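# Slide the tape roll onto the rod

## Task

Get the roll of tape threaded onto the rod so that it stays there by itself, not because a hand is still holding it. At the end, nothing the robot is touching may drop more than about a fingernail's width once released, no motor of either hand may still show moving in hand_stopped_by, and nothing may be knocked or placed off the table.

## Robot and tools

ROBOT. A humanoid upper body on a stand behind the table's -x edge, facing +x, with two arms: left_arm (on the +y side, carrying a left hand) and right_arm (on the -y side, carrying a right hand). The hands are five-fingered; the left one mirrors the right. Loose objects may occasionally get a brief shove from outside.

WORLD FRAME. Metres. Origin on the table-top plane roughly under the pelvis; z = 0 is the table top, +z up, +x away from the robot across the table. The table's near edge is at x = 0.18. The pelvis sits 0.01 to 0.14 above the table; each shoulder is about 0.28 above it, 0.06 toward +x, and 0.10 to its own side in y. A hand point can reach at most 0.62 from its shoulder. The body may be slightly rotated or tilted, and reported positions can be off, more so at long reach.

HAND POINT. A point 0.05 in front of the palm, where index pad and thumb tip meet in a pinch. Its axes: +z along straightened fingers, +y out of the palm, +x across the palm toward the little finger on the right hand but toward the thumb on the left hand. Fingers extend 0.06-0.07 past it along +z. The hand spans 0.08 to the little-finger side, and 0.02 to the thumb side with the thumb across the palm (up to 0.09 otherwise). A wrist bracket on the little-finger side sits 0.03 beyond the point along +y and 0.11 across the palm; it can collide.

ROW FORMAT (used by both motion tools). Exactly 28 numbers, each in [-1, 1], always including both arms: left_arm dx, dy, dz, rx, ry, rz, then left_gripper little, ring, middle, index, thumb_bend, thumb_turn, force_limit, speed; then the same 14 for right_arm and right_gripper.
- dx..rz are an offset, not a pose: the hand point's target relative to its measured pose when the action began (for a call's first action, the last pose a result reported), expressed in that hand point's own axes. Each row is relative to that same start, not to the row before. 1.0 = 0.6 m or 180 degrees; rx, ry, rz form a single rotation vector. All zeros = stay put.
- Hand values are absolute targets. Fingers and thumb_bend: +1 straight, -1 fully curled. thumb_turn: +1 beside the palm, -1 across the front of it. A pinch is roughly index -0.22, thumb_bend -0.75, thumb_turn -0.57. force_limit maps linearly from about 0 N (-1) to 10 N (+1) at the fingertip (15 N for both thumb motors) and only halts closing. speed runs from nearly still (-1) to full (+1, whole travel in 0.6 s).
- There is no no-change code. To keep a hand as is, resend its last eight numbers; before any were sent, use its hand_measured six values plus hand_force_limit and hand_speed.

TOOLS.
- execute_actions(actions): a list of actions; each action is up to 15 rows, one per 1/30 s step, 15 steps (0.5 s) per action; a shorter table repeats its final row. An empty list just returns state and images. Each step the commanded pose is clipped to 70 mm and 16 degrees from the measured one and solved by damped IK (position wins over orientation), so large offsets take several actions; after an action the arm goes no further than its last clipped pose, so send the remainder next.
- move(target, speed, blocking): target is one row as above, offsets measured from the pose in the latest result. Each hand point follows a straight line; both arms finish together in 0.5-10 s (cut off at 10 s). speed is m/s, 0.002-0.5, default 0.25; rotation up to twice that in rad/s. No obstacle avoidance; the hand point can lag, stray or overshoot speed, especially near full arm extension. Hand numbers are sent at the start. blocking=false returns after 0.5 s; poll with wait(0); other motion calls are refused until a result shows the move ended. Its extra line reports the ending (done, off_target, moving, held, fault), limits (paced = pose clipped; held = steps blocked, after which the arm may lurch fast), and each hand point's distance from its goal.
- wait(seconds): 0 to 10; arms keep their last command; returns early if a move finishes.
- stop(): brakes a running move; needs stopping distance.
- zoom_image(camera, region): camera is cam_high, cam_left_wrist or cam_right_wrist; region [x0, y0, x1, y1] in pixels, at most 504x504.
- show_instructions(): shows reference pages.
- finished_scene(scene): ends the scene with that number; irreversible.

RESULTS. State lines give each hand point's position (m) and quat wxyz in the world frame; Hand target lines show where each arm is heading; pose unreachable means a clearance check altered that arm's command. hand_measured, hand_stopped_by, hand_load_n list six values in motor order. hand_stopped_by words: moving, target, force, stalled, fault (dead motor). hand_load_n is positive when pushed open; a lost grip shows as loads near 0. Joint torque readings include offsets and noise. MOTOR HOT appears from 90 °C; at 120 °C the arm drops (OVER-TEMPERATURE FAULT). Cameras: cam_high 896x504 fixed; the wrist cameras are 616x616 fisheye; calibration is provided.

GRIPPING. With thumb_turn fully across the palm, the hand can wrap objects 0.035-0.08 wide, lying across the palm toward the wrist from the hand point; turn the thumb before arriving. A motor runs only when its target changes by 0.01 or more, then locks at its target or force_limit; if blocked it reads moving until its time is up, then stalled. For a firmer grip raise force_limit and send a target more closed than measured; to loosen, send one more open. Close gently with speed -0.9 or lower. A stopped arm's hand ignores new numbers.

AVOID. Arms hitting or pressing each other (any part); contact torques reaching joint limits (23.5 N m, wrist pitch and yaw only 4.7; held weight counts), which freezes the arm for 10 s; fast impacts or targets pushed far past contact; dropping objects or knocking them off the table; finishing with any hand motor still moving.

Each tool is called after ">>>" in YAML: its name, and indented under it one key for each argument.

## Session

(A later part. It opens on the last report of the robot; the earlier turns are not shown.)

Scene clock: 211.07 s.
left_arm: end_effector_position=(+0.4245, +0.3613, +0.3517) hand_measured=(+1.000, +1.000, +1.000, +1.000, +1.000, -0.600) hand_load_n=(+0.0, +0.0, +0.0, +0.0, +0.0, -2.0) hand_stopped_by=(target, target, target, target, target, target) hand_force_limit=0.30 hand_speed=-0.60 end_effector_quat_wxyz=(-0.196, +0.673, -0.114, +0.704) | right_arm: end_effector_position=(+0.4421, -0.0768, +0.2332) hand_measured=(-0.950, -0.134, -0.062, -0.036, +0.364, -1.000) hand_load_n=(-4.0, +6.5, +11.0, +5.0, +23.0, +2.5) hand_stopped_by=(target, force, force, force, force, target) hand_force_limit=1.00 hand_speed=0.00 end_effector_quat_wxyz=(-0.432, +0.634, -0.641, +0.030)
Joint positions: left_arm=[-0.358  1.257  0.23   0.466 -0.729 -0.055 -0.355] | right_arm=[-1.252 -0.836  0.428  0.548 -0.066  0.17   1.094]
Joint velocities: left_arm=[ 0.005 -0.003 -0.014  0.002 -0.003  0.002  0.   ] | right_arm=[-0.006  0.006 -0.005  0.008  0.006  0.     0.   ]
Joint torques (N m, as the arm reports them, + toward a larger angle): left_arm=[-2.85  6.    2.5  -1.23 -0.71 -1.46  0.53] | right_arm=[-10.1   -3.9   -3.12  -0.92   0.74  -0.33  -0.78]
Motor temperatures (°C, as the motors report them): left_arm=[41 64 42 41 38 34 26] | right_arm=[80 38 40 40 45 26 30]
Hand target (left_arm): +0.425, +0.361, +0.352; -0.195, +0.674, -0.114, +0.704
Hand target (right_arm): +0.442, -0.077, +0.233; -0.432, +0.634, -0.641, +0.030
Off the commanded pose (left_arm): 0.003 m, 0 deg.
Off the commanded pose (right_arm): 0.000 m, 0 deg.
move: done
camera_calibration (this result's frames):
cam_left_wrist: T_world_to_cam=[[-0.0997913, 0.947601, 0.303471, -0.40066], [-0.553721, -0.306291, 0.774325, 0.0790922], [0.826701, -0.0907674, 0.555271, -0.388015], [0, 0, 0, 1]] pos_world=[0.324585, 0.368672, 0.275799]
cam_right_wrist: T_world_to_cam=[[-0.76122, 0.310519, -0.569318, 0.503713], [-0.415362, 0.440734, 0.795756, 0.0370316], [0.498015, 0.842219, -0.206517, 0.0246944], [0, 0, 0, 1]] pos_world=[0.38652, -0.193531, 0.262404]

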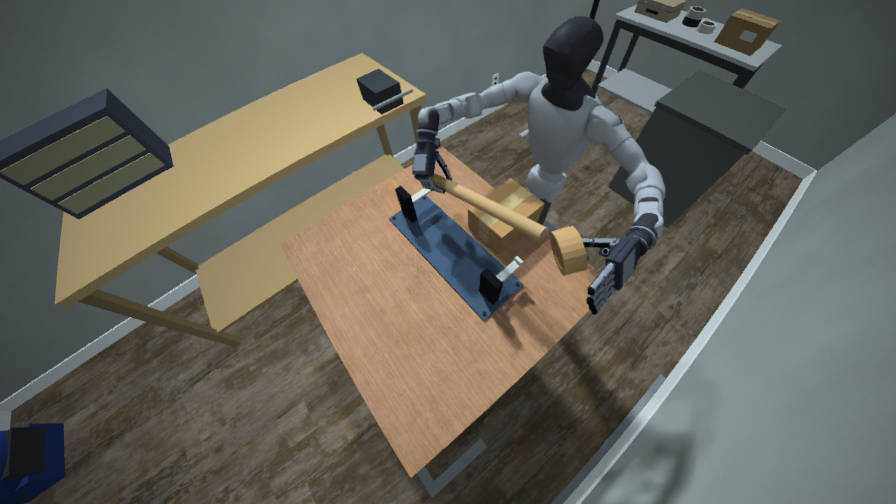

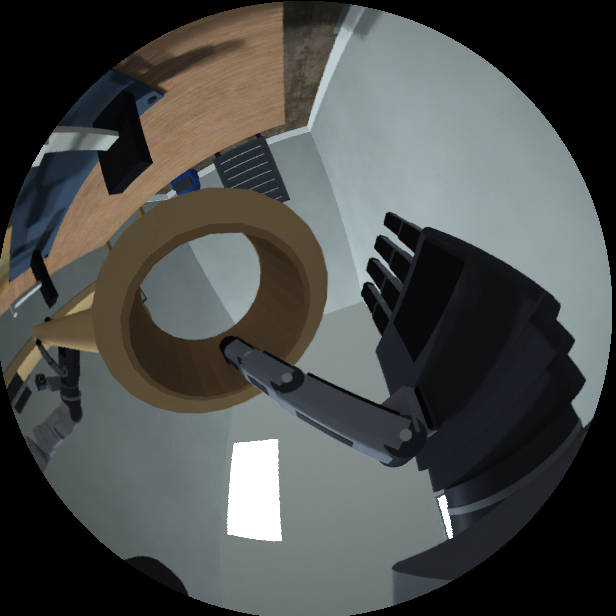

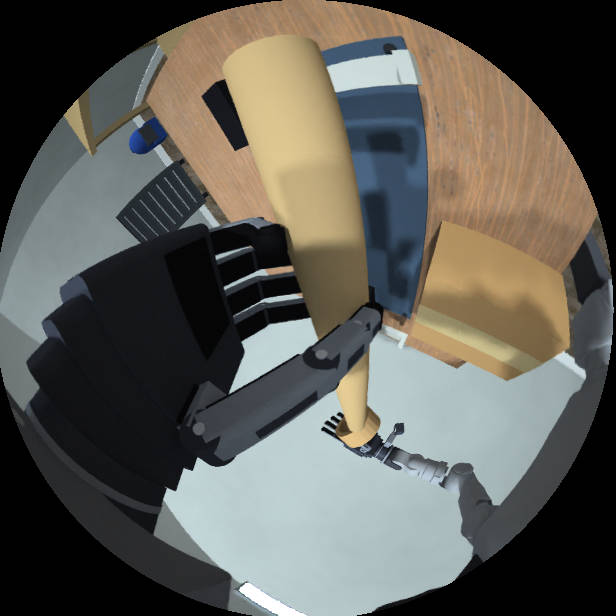

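>>> move:
  target: [0.045,0.05,-0.015,0,0,0,1,1,1,1,1,-0.6,0.3,-0.6, 0,0,0,0,0,0,-0.95,-0.95,-0.95,-0.95,-0.95,-1,1,0]
  speed: 0.025

>>> zoom_image:
  camera: "cam_high"
  region: [470,150,690,290]

>>> zoom_image:
  camera: "cam_right_wrist"
  region: [280,370,460,490]

Scene clock: 219.27 s.
left_arm: end_effector_position=(+0.4183, +0.3280, +0.3583) hand_measured=(+1.000, +1.000, +1.000, +1.000, +0.998, -0.600) hand_load_n=(+0.0, +0.0, +0.0, +0.0, -1.0, -1.5) hand_stopped_by=(target, target, target, target, target, target) hand_force_limit=0.30 hand_speed=-0.60 end_effector_quat_wxyz=(-0.202, +0.679, -0.110, +0.697) | right_arm: end_effector_position=(+0.4421, -0.0813, +0.2290) hand_measured=(-0.950, -0.134, -0.062, -0.036, +0.364, -1.000) hand_load_n=(-5.5, +6.0, +10.5, +4.5, +23.5, +2.0) hand_stopped_by=(target, force, force, force, force, target) hand_force_limit=1.00 hand_speed=0.00 end_effector_quat_wxyz=(-0.425, +0.635, -0.644, +0.035)
Joint positions: left_arm=[-0.162  1.269  0.367  0.099 -0.778  0.151 -0.153] | right_arm=[-1.245 -0.839  0.429  0.549 -0.079  0.17   1.097]
Joint velocities: left_arm=[-0.002 -0.012  0.029  0.    -0.008  0.01   0.   ] | right_arm=[-0.002 -0.006  0.011 -0.006  0.003  0.     0.   ]
Joint torques (N m, as the arm reports them, + toward a larger angle): left_arm=[-2.31  5.06  2.67 -1.38 -0.36 -1.56  0.33] | right_arm=[-10.46  -3.1   -3.66  -1.43   1.13  -0.32  -0.69]
Motor temperatures (°C, as the motors report them): left_arm=[42 65 42 41 38 34 26] | right_arm=[80 38 40 40 45 26 30]
Hand target (left_arm): +0.418, +0.323, +0.363; -0.196, +0.675, -0.112, +0.703
Hand target (right_arm): +0.442, -0.077, +0.233; -0.432, +0.634, -0.641, +0.030
Off the commanded pose (left_arm): 0.008 m, 1 deg.
Off the commanded pose (right_arm): 0.006 m, 1 deg.
move: off_target (left_arm, right_arm)
camera_calibration (this result's frames):
cam_left_wrist: T_world_to_cam=[[-0.112206, 0.945157, 0.306737, -0.366988], [-0.536511, -0.31745, 0.781909, 0.0540585], [0.836401, -0.0768334, 0.542707, -0.393691], [0, 0, 0, 1]] pos_world=[0.317108, 0.333774, 0.283959]
cam_right_wrist: T_world_to_cam=[[-0.76207, 0.307937, -0.569582, 0.502856], [-0.406831, 0.456628, 0.791188, 0.040927], [0.503724, 0.834665, -0.222704, 0.0281579], [0, 0, 0, 1]] pos_world=[0.385678, -0.197039, 0.260308]

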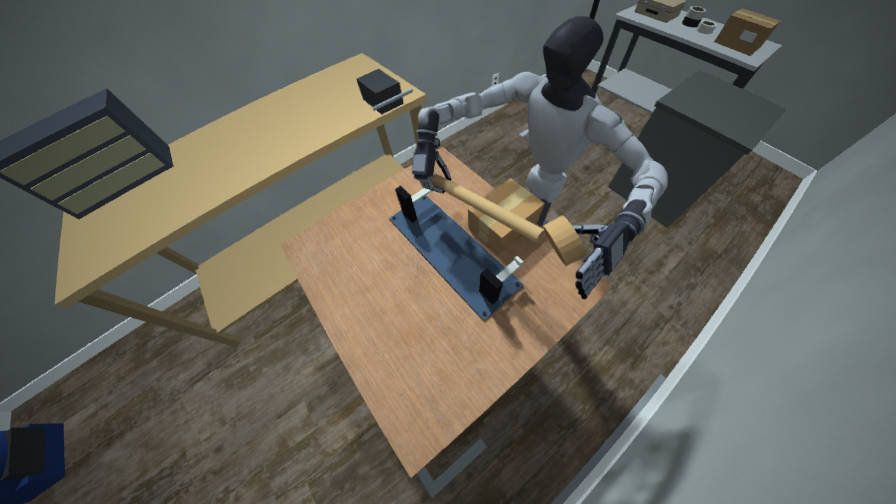

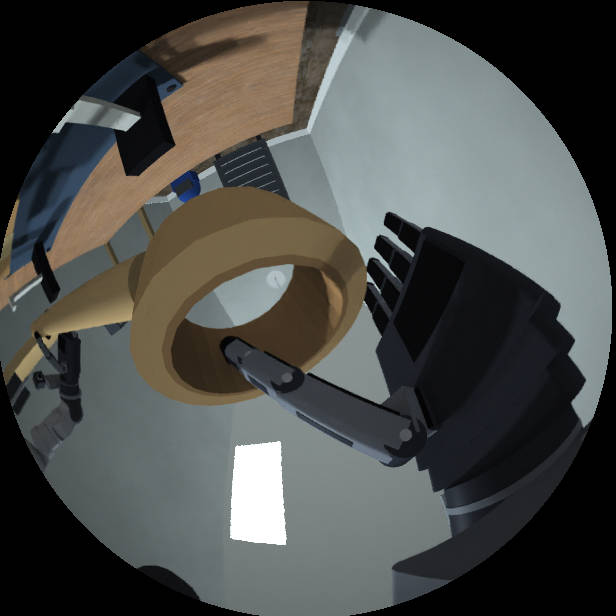

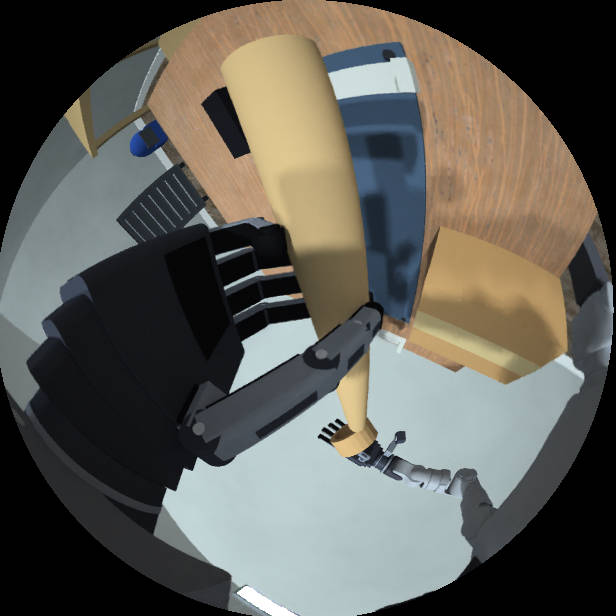

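Region (470, 150, 690, 290) of cam_high's 896x504 image, scaled by 2.291, with more detail than that image has; it fills the top 321 rows of this view, and the rest is white.

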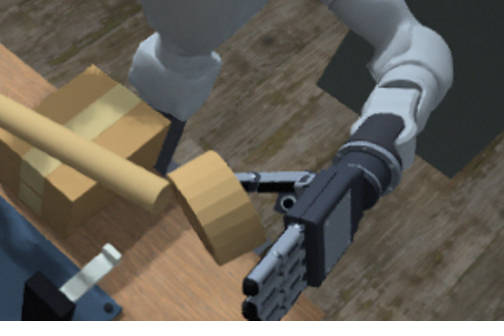

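Region (280, 370, 460, 490) of cam_right_wrist's 616x616 image, scaled by 2.800, with more detail than that image has.

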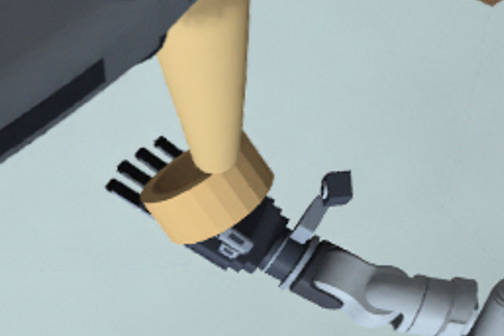

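>>> move:
  target: [-0.068,-0.022,0,0,0,0,1,1,1,1,1,-0.6,0.3,-0.6, 0.005,0,0,0,0,0,-0.95,-0.95,-0.95,-0.95,-0.95,-1,1,0]
  speed: 0.025

>>> zoom_image:
  camera: "cam_right_wrist"
  region: [280,370,460,490]

Scene clock: 225.27 s.
left_arm: end_effector_position=(+0.4159, +0.3587, +0.3284) hand_measured=(+1.000, +1.000, +1.000, +1.000, +1.000, -0.600) hand_load_n=(+0.0, +0.0, +0.0, +0.0, +0.0, -2.0) hand_stopped_by=(target, target, target, target, target, target) hand_force_limit=0.30 hand_speed=-0.60 end_effector_quat_wxyz=(-0.203, +0.679, -0.107, +0.698) | right_arm: end_effector_position=(+0.4426, -0.0844, +0.2274) hand_measured=(-0.950, -0.134, -0.062, -0.036, +0.364, -1.000) hand_load_n=(-4.0, +6.0, +11.0, +5.0, +23.0, +3.0) hand_stopped_by=(target, force, force, force, force, target) hand_force_limit=1.00 hand_speed=0.00 end_effector_quat_wxyz=(-0.423, +0.635, -0.645, +0.036)
Joint positions: left_arm=[-0.227  1.208  0.273  0.374 -0.716 -0.079 -0.282] | right_arm=[-1.244 -0.842  0.429  0.565 -0.081  0.153  1.097]
Joint velocities: left_arm=[-0.017  0.009 -0.025  0.003  0.002 -0.017  0.   ] | right_arm=[0.    0.008 0.009 0.    0.    0.    0.   ]
Joint torques (N m, as the arm reports them, + toward a larger angle): left_arm=[-2.66  5.76  2.51 -1.   -0.44 -1.76  0.42] | right_arm=[-9.92 -3.71 -2.87 -1.41  0.92 -0.39 -0.83]
Motor temperatures (°C, as the motors report them): left_arm=[42 64 42 41 38 34 26] | right_arm=[81 38 40 40 45 26 30]
Hand target (left_arm): +0.416, +0.358, +0.328; -0.203, +0.679, -0.109, +0.697
Hand target (right_arm): +0.443, -0.084, +0.227; -0.425, +0.635, -0.644, +0.035
Off the commanded pose (left_arm): 0.002 m, 0 deg.
Off the commanded pose (right_arm): 0.001 m, 0 deg.
move: done
camera_calibration (this result's frames):
cam_left_wrist: T_world_to_cam=[[-0.117679, 0.945083, 0.30491, -0.384165], [-0.537756, -0.318775, 0.780513, 0.0873894], [0.834848, -0.072117, 0.545737, -0.375133], [0, 0, 0, 1]] pos_world=[0.314965, 0.363872, 0.253651]
cam_right_wrist: T_world_to_cam=[[-0.761807, 0.306876, -0.570505, 0.503278], [-0.406186, 0.45977, 0.789699, 0.0441517], [0.504641, 0.83333, -0.225607, 0.0303034], [0, 0, 0, 1]] pos_world=[0.386042, -0.199996, 0.259093]

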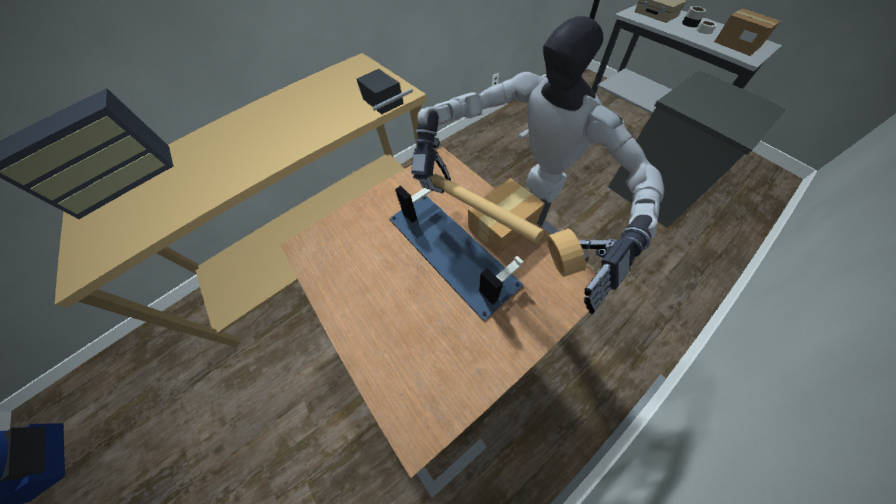

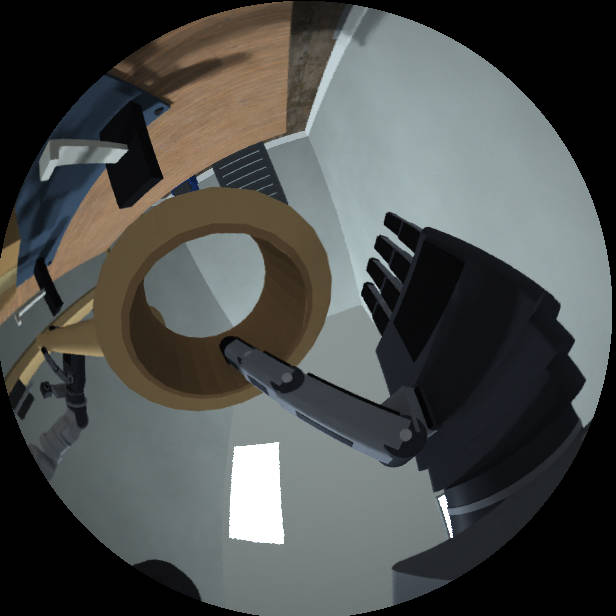

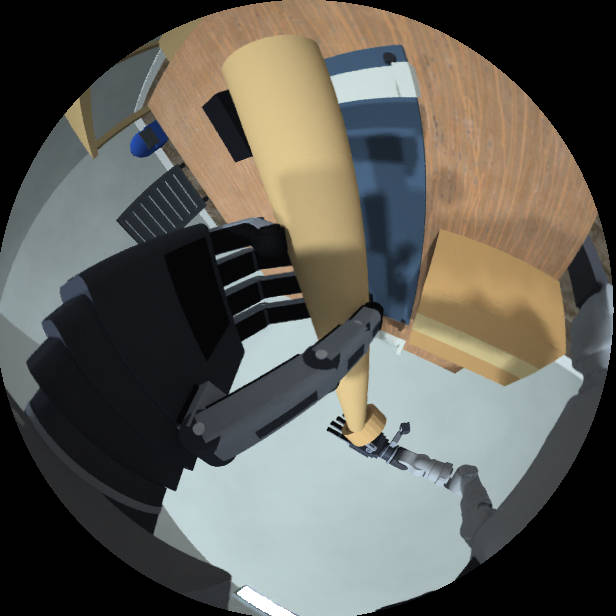

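Region (280, 370, 460, 490) of cam_right_wrist's 616x616 image, scaled by 2.800, with more detail than that image has.

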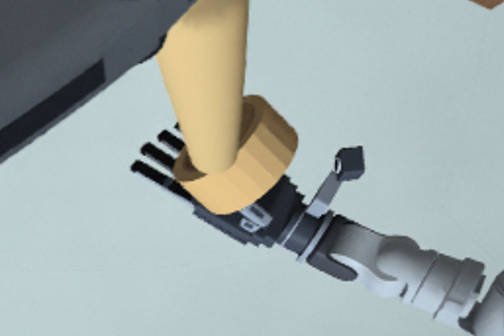

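>>> move:
  target: [0.034,0.07,0.012,0,0,0,1,1,1,1,1,-0.6,0.3,-0.6, 0,0,0,0,0,0,-0.95,-0.95,-0.95,-0.95,-0.95,-1,1,0]
  speed: 0.025

>>> zoom_image:
  camera: "cam_high"
  region: [470,150,690,290]

Scene clock: 234.23 s.
left_arm: end_effector_position=(+0.4281, +0.3138, +0.3281) hand_measured=(+1.000, +1.000, +1.000, +1.000, +1.000, -0.600) hand_load_n=(+0.0, +0.0, +0.0, +0.0, +0.0, -2.5) hand_stopped_by=(target, target, target, target, target, target) hand_force_limit=0.30 hand_speed=-0.60 end_effector_quat_wxyz=(-0.203, +0.680, -0.108, +0.696) | right_arm: end_effector_position=(+0.4427, -0.0863, +0.2257) hand_measured=(-0.950, -0.134, -0.062, -0.036, +0.364, -1.000) hand_load_n=(-5.0, +6.0, +11.5, +6.0, +22.5, +3.5) hand_stopped_by=(target, force, force, force, force, target) hand_force_limit=1.00 hand_speed=0.00 end_effector_quat_wxyz=(-0.421, +0.635, -0.647, +0.039)
Joint positions: left_arm=[-0.202  1.191  0.237  0.084 -0.716  0.092 -0.063] | right_arm=[-1.241 -0.843  0.427  0.565 -0.088  0.154  1.098]
Joint velocities: left_arm=[-0.002 -0.012 -0.017  0.003  0.003  0.009  0.   ] | right_arm=[-0.014  0.012 -0.031  0.002  0.028 -0.025  0.011]
Joint torques (N m, as the arm reports them, + toward a larger angle): left_arm=[-2.63  4.91  2.69 -1.16 -0.26 -1.56  0.53] | right_arm=[-9.95 -3.78 -3.04 -1.03  1.   -0.36 -0.78]
Motor temperatures (°C, as the motors report them): left_arm=[42 64 42 41 38 35 26] | right_arm=[81 38 41 40 45 26 30]
Hand target (left_arm): +0.428, +0.313, +0.328; -0.202, +0.680, -0.107, +0.697
Hand target (right_arm): +0.443, -0.084, +0.227; -0.424, +0.635, -0.645, +0.036
Off the commanded pose (left_arm): 0.002 m, 0 deg.
Off the commanded pose (right_arm): 0.003 m, 0 deg.
move: done
camera_calibration (this result's frames):
cam_left_wrist: T_world_to_cam=[[-0.116179, 0.944823, 0.306288, -0.341175], [-0.534461, -0.319393, 0.782521, 0.0779227], [0.83717, -0.0727865, 0.542077, -0.387951], [0, 0, 0, 1]] pos_world=[0.32679, 0.319, 0.253821]
cam_right_wrist: T_world_to_cam=[[-0.761691, 0.307081, -0.570551, 0.503012], [-0.402075, 0.4665, 0.787853, 0.0455895], [0.508097, 0.829505, -0.231859, 0.0310068], [0, 0, 0, 1]] pos_world=[0.385716, -0.201453, 0.258266]

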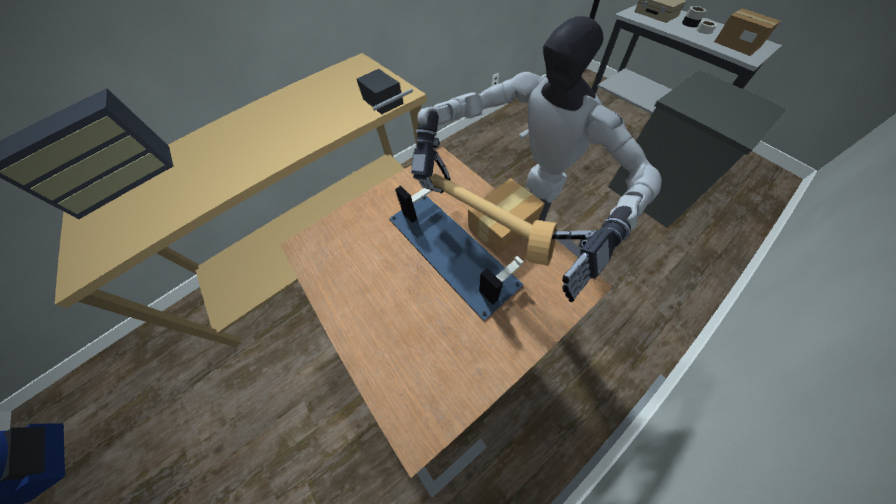

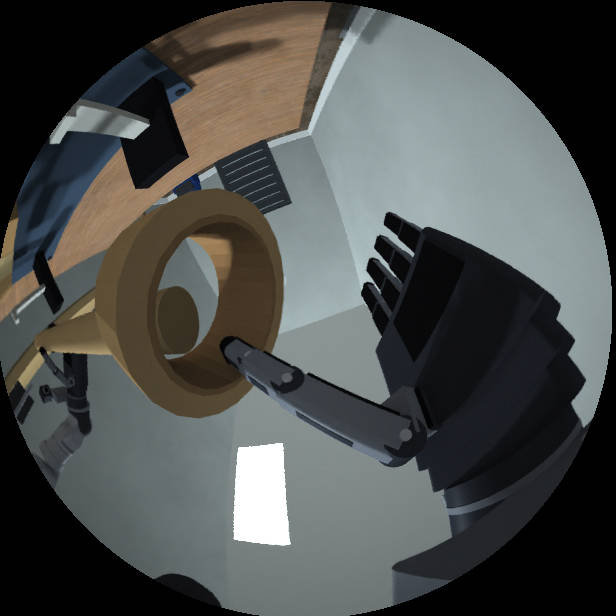

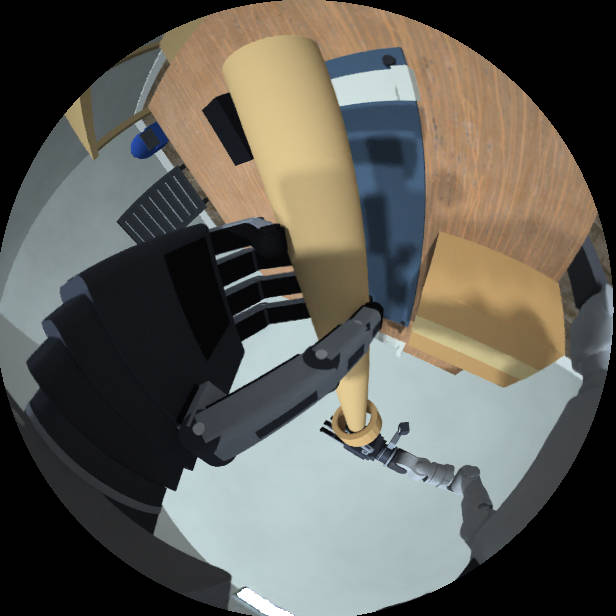

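Region (470, 150, 690, 290) of cam_high's 896x504 image, scaled by 2.291, with more detail than that image has; it fills the top 321 rows of this view, and the rest is white.

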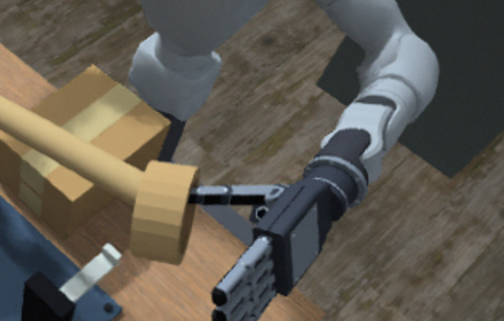

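>>> move:
  target: [0.017,0.085,-0.01,0,0,0,1,1,1,1,1,-0.6,0.3,-0.6, 0,0,0,0,0,0,-0.95,-0.95,-0.95,-0.95,-0.95,-1,1,0]
  speed: 0.025

>>> zoom_image:
  camera: "cam_high"
  region: [470,150,690,290]

Scene clock: 241.80 s.
left_arm: end_effector_position=(+0.4298, +0.2821, +0.3153) hand_measured=(+1.000, +1.000, +1.000, +1.000, +0.998, -0.600) hand_load_n=(+0.0, +0.0, +0.0, +0.0, -4.5, -4.5) hand_stopped_by=(target, target, target, target, target, target) hand_force_limit=0.30 hand_speed=-0.60 end_effector_quat_wxyz=(-0.225, +0.683, -0.089, +0.689) | right_arm: end_effector_position=(+0.4436, -0.1003, +0.2202) hand_measured=(-0.950, -0.134, -0.062, -0.038, +0.364, -1.000) hand_load_n=(-2.0, +8.0, +9.5, +1.5, +24.5, -2.0) hand_stopped_by=(target, force, force, force, force, target) hand_force_limit=1.00 hand_speed=0.00 end_effector_quat_wxyz=(-0.408, +0.631, -0.658, +0.051)
Joint positions: left_arm=[-0.166  1.161  0.164 -0.161 -0.716  0.217  0.21 ] | right_arm=[-1.229 -0.865  0.426  0.572 -0.105  0.155  1.102]
Joint velocities: left_arm=[-0.002  0.    -0.009  0.008 -0.003  0.     0.007] | right_arm=[-0.005 -0.014  0.     0.008  0.002  0.     0.   ]
Joint torques (N m, as the arm reports them, + toward a larger angle): left_arm=[-2.71  4.25  1.72 -2.59 -0.01 -2.29 -0.15] | right_arm=[-10.38  -2.    -3.25  -2.05   1.69  -0.25  -0.82]
Motor temperatures (°C, as the motors report them): left_arm=[42 63 43 41 38 35 26] | right_arm=[81 38 41 40 45 26 30]
Hand target (left_arm): +0.428, +0.264, +0.314; -0.202, +0.682, -0.107, +0.695
Hand target (right_arm): +0.442, -0.087, +0.226; -0.421, +0.635, -0.647, +0.039
Off the commanded pose (left_arm): 0.019 m, 3 deg.
Off the commanded pose (right_arm): 0.015 m, 2 deg.
move: off_target (left_arm, right_arm)
camera_calibration (this result's frames):
cam_left_wrist: T_world_to_cam=[[-0.172001, 0.934919, 0.31039, -0.281654], [-0.513567, -0.353981, 0.78163, 0.0798706], [0.840634, -0.024965, 0.541029, -0.399413], [0, 0, 0, 1]] pos_world=[0.328334, 0.281625, 0.241087]
cam_right_wrist: T_world_to_cam=[[-0.757622, 0.314956, -0.571674, 0.504132], [-0.379403, 0.500179, 0.778379, 0.0521989], [0.531095, 0.806612, -0.259452, 0.0345076], [0, 0, 0, 1]] pos_world=[0.383419, -0.212722, 0.256521]

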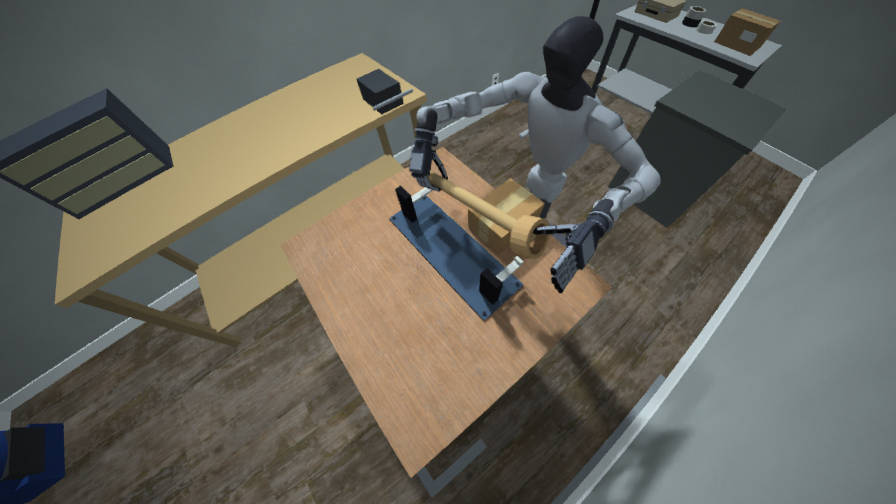

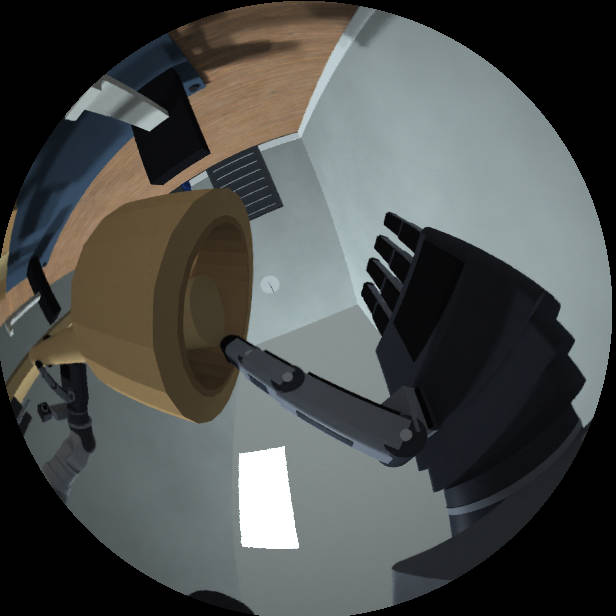

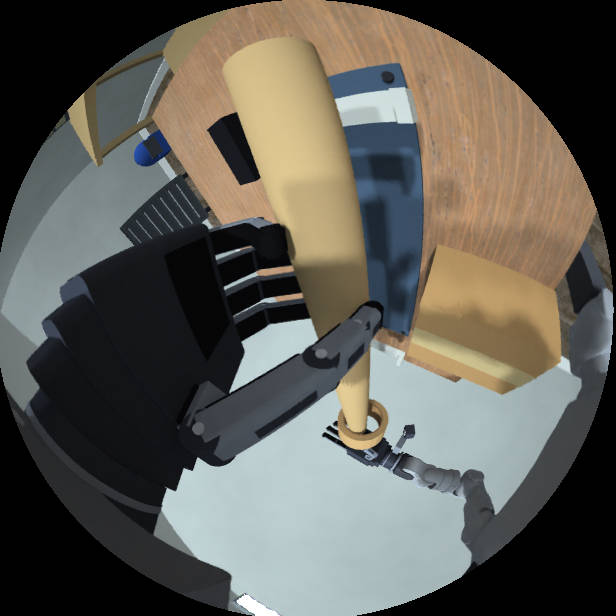

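Region (470, 150, 690, 290) of cam_high's 896x504 image, scaled by 2.291, with more detail than that image has; it fills the top 321 rows of this view, and the rest is white.

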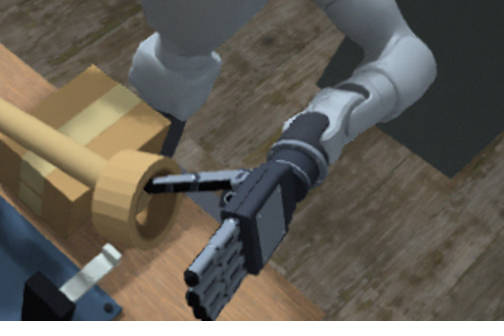

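>>> move:
  target: [0.03,-0.13,0,0,0,0,1,1,1,1,1,-0.6,0.3,-0.6, 0,0,0,0.01,-0.06,0.033,-0.95,-0.95,-0.95,-0.95,-0.95,-1,1,0]
  speed: 0.04

Scene clock: 247.57 s.
left_arm: end_effector_position=(+0.4175, +0.3412, +0.3656) hand_measured=(+1.000, +1.000, +1.000, +1.000, +1.000, -0.600) hand_load_n=(+0.0, +0.0, +0.0, +0.0, +0.0, -2.5) hand_stopped_by=(target, target, target, target, target, target) hand_force_limit=0.30 hand_speed=-0.60 end_effector_quat_wxyz=(-0.226, +0.682, -0.092, +0.690) | right_arm: end_effector_position=(+0.4440, -0.1019, +0.2195) hand_measured=(-0.950, -0.134, -0.062, -0.036, +0.364, -1.000) hand_load_n=(-4.5, +7.5, +11.0, +5.0, +22.5, +2.0) hand_stopped_by=(target, force, force, force, force, target) hand_force_limit=1.00 hand_speed=0.00 end_effector_quat_wxyz=(+0.477, -0.594, +0.648, +0.017)
Joint positions: left_arm=[-0.152  1.277  0.416  0.078 -0.764  0.217 -0.118] | right_arm=[-1.176 -0.82   0.303  0.825 -0.003 -0.122  1.089]
Joint velocities: left_arm=[ 0.006 -0.002  0.006  0.003 -0.002  0.     0.   ] | right_arm=[-0.009 -0.008  0.005  0.02   0.015 -0.005  0.   ]
Joint torques (N m, as the arm reports them, + toward a larger angle): left_arm=[-2.63  5.45  3.1  -0.82 -0.3  -1.73  0.43] | right_arm=[-9.47 -4.01 -2.69 -1.54  1.59 -0.62 -0.72]
Motor temperatures (°C, as the motors report them): left_arm=[42 62 43 42 38 36 26] | right_arm=[82 38 41 40 45 26 30]
Hand target (left_arm): +0.417, +0.341, +0.367; -0.226, +0.680, -0.091, +0.691
Hand target (right_arm): +0.444, -0.101, +0.220; +0.479, -0.592, +0.647, +0.021
Off the commanded pose (left_arm): 0.003 m, 0 deg.
Off the commanded pose (right_arm): 0.002 m, 0 deg.
move: done
camera_calibration (this result's frames):
cam_left_wrist: T_world_to_cam=[[-0.169752, 0.933391, 0.316172, -0.357126], [-0.515541, -0.357535, 0.778708, 0.0581867], [0.839882, -0.0308121, 0.541894, -0.412815], [0, 0, 0, 1]] pos_world=[0.31609, 0.341423, 0.291304]
cam_right_wrist: T_world_to_cam=[[-0.757782, 0.406887, -0.510107, 0.500397], [-0.404868, 0.31988, 0.856597, 0.0294886], [0.511711, 0.85564, -0.0776634, 0.0090875], [0, 0, 0, 1]] pos_world=[0.386481, -0.220814, 0.230702]

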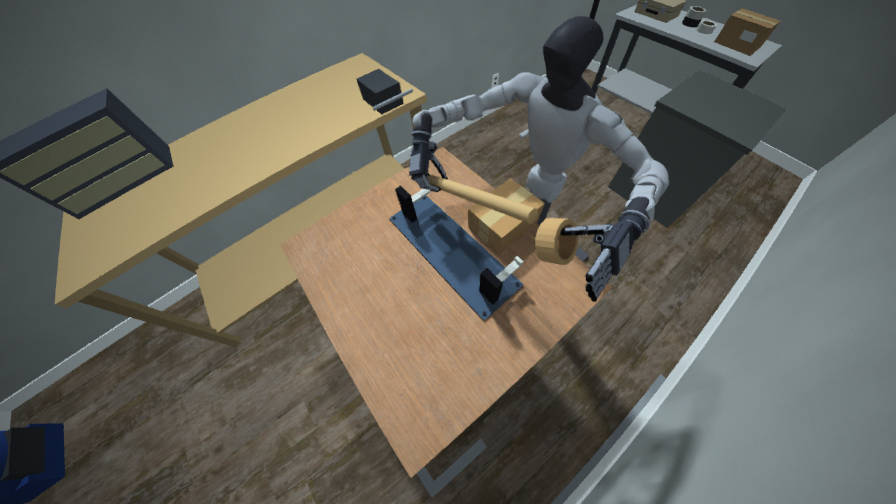

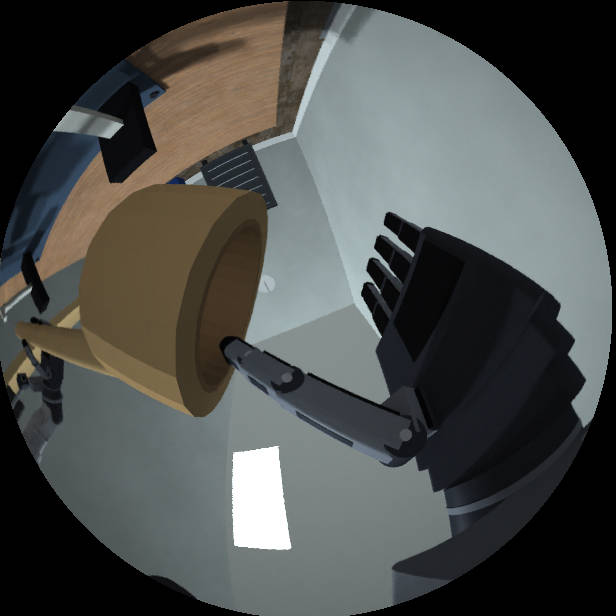

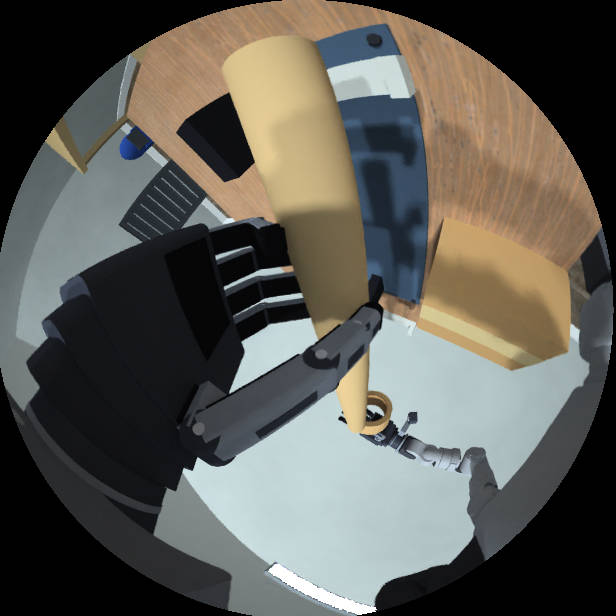

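>>> move:
  target: [0.055,0.013,0.02,0,0,0,1,1,1,1,1,-0.6,0.3,-0.6, 0,0,0,0,0,0,-0.95,-0.95,-0.95,-0.95,-0.95,-1,1,0]
  speed: 0.02

>>> zoom_image:
  camera: "cam_high"
  region: [470,150,690,290]

>>> zoom_image:
  camera: "cam_right_wrist"
  region: [280,350,460,470]

Scene clock: 256.90 s.
left_arm: end_effector_position=(+0.4329, +0.3201, +0.3908) hand_measured=(+1.000, +1.000, +1.000, +1.000, +1.000, -0.600) hand_load_n=(+0.0, +0.0, +0.0, +0.0, +0.0, -2.5) hand_stopped_by=(target, target, target, target, target, target) hand_force_limit=0.30 hand_speed=-0.60 end_effector_quat_wxyz=(-0.224, +0.682, -0.094, +0.690) | right_arm: end_effector_position=(+0.4440, -0.1019, +0.2195) hand_measured=(-0.950, -0.134, -0.062, -0.036, +0.364, -1.000) hand_load_n=(-4.5, +7.5, +11.0, +5.0, +22.5, +2.0) hand_stopped_by=(target, force, force, force, force, target) hand_force_limit=1.00 hand_speed=0.00 end_effector_quat_wxyz=(+0.478, -0.594, +0.648, +0.017)
Joint positions: left_arm=[-0.323  1.325  0.348  0.019 -0.789  0.385 -0.065] | right_arm=[-1.176 -0.82   0.303  0.826 -0.003 -0.122  1.089]
Joint velocities: left_arm=[ 0.     0.     0.    -0.002 -0.006  0.011  0.   ] | right_arm=[ 0.006 -0.003  0.021  0.008 -0.011  0.     0.   ]
Joint torques (N m, as the arm reports them, + toward a larger angle): left_arm=[-2.96  5.31  2.68 -0.98 -0.05 -1.59  0.54] | right_arm=[-9.55 -3.92 -2.28 -1.41  1.61 -0.41 -0.74]
Motor temperatures (°C, as the motors report them): left_arm=[42 63 43 41 38 36 26] | right_arm=[82 38 41 40 45 26 30]
Hand target (left_arm): +0.433, +0.319, +0.391; -0.223, +0.682, -0.095, +0.690
Hand target (right_arm): +0.444, -0.102, +0.219; -0.477, +0.594, -0.648, -0.017
Off the commanded pose (left_arm): 0.003 m, 0 deg.
Off the commanded pose (right_arm): 0.000 m, 0 deg.
move: done
camera_calibration (this result's frames):
cam_left_wrist: T_world_to_cam=[[-0.164174, 0.934354, 0.316276, -0.345599], [-0.515698, -0.354618, 0.779937, 0.0376215], [0.840894, -0.0350577, 0.540064, -0.438455], [0, 0, 0, 1]] pos_world=[0.331357, 0.320882, 0.316756]
cam_right_wrist: T_world_to_cam=[[-0.757779, 0.406895, -0.510106, 0.50039], [-0.404965, 0.319714, 0.856613, 0.0295002], [0.51164, 0.855698, -0.0774942, 0.00906835], [0, 0, 0, 1]] pos_world=[0.386492, -0.220798, 0.230684]

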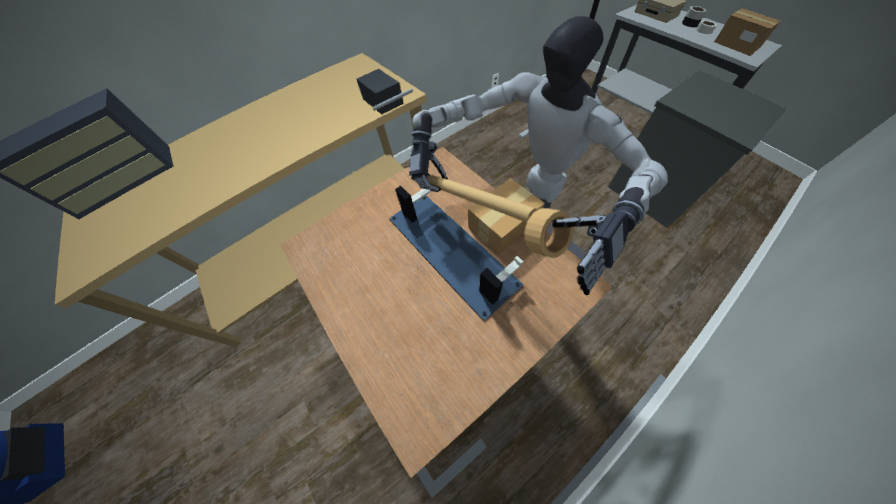

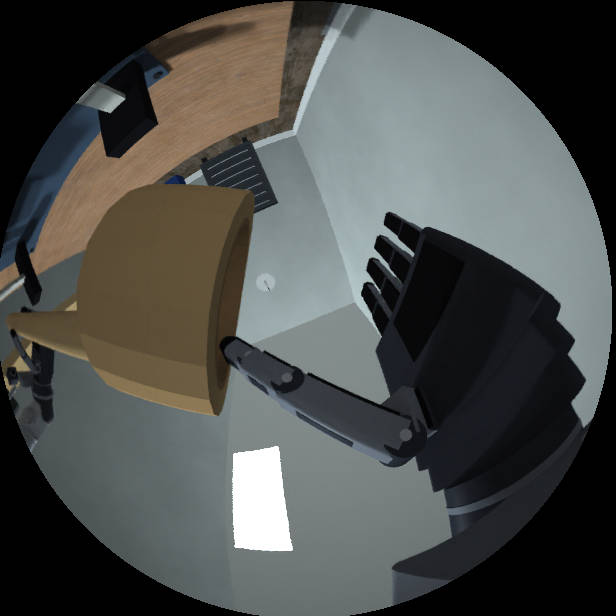

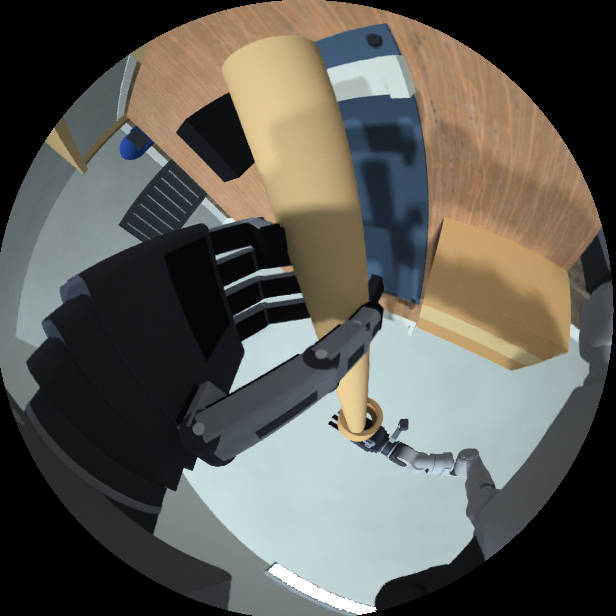

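Region (470, 150, 690, 290) of cam_high's 896x504 image, scaled by 2.291, with more detail than that image has; it fills the top 321 rows of this view, and the rest is white.

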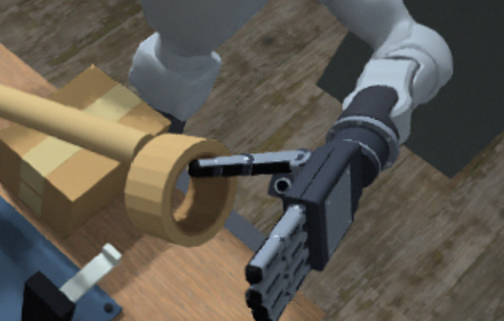

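Region (280, 350, 460, 470) of cam_right_wrist's 616x616 image, scaled by 2.800, with more detail than that image has.

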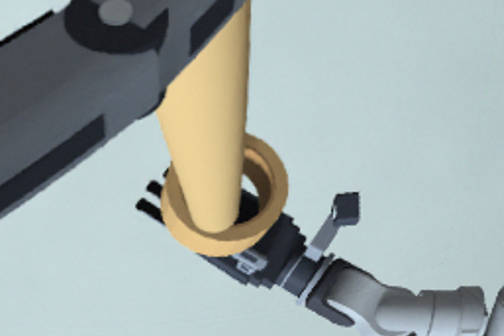

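>>> move:
  target: [0,0.07,-0.01,0,0,0,1,1,1,1,1,-0.6,0.3,-0.6, 0,0,0,0,0,0,-0.95,-0.95,-0.95,-0.95,-0.95,-1,1,0]
  speed: 0.02

>>> zoom_image:
  camera: "cam_high"
  region: [470,150,690,290]

Scene clock: 263.50 s.
left_arm: end_effector_position=(+0.4341, +0.2908, +0.3706) hand_measured=(+1.000, +1.000, +1.000, +1.000, +0.998, -0.600) hand_load_n=(+0.0, +0.0, +0.0, +0.0, -1.0, -2.0) hand_stopped_by=(target, target, target, target, target, target) hand_force_limit=0.30 hand_speed=-0.60 end_effector_quat_wxyz=(-0.233, +0.685, -0.086, +0.685) | right_arm: end_effector_position=(+0.4442, -0.1077, +0.2161) hand_measured=(-0.950, -0.134, -0.062, -0.036, +0.364, -1.000) hand_load_n=(-3.5, +7.5, +11.0, +5.0, +22.5, +1.5) hand_stopped_by=(target, force, force, force, force, target) hand_force_limit=1.00 hand_speed=0.00 end_effector_quat_wxyz=(+0.471, -0.591, +0.654, +0.013)
Joint positions: left_arm=[-0.292  1.25   0.314 -0.191 -0.789  0.482  0.13 ] | right_arm=[-1.171 -0.828  0.303  0.83  -0.01  -0.119  1.089]
Joint velocities: left_arm=[ 0.003 -0.003  0.    -0.003 -0.011  0.002  0.001] | right_arm=[-0.011 -0.005  0.    -0.002  0.003  0.     0.   ]
Joint torques (N m, as the arm reports them, + toward a larger angle): left_arm=[-2.85  4.56  2.24 -1.51  0.16 -1.77  0.3 ] | right_arm=[-10.02  -3.44  -2.63  -1.95   1.75  -0.75  -0.73]
Motor temperatures (°C, as the motors report them): left_arm=[43 63 43 41 38 35 26] | right_arm=[82 38 40 41 45 26 30]
Hand target (left_arm): +0.434, +0.283, +0.371; -0.224, +0.684, -0.093, +0.688
Hand target (right_arm): +0.444, -0.102, +0.219; +0.478, -0.594, +0.648, +0.017
Off the commanded pose (left_arm): 0.009 m, 2 deg.
Off the commanded pose (right_arm): 0.007 m, 1 deg.
move: off_target (left_arm, right_arm)
camera_calibration (this result's frames):
cam_left_wrist: T_world_to_cam=[[-0.186392, 0.92958, 0.318023, -0.301206], [-0.502148, -0.368359, 0.782406, 0.0408461], [0.844455, -0.0138605, 0.535447, -0.435531], [0, 0, 0, 1]] pos_world=[0.332155, 0.289004, 0.297036]
cam_right_wrist: T_world_to_cam=[[-0.756136, 0.412804, -0.50779, 0.50058], [-0.392201, 0.335299, 0.856594, 0.0303332], [0.523867, 0.846857, -0.0916296, 0.0103546], [0, 0, 0, 1]] pos_world=[0.384979, -0.225581, 0.229155]

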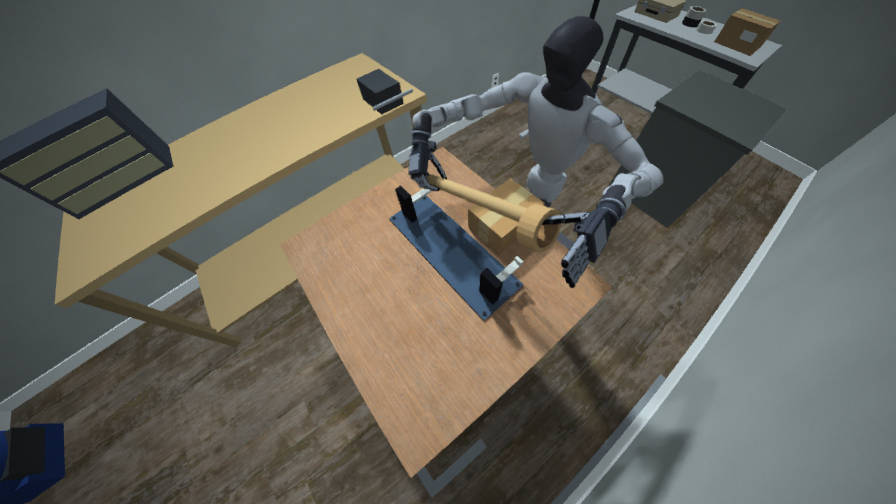

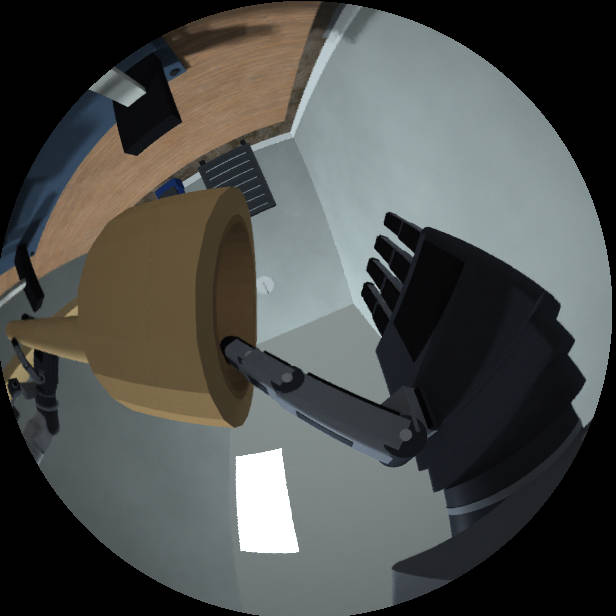

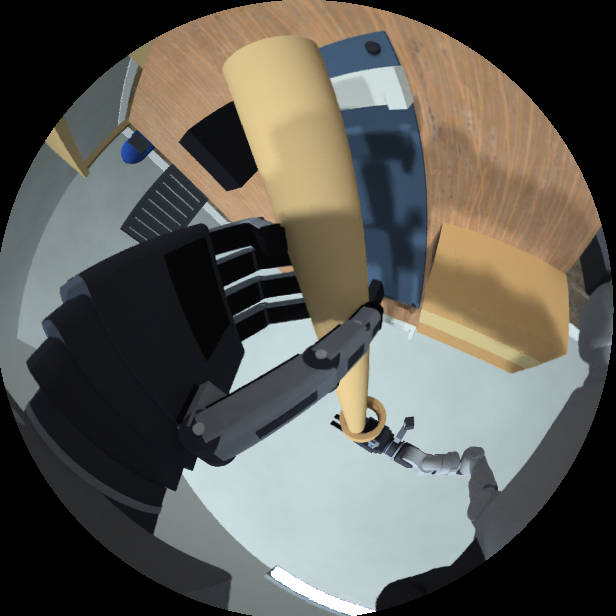

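Region (470, 150, 690, 290) of cam_high's 896x504 image, scaled by 2.291, with more detail than that image has; it fills the top 321 rows of this view, and the rest is white.

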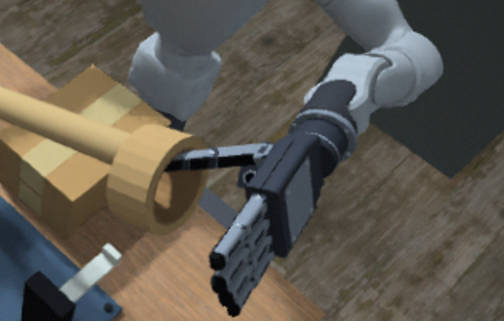

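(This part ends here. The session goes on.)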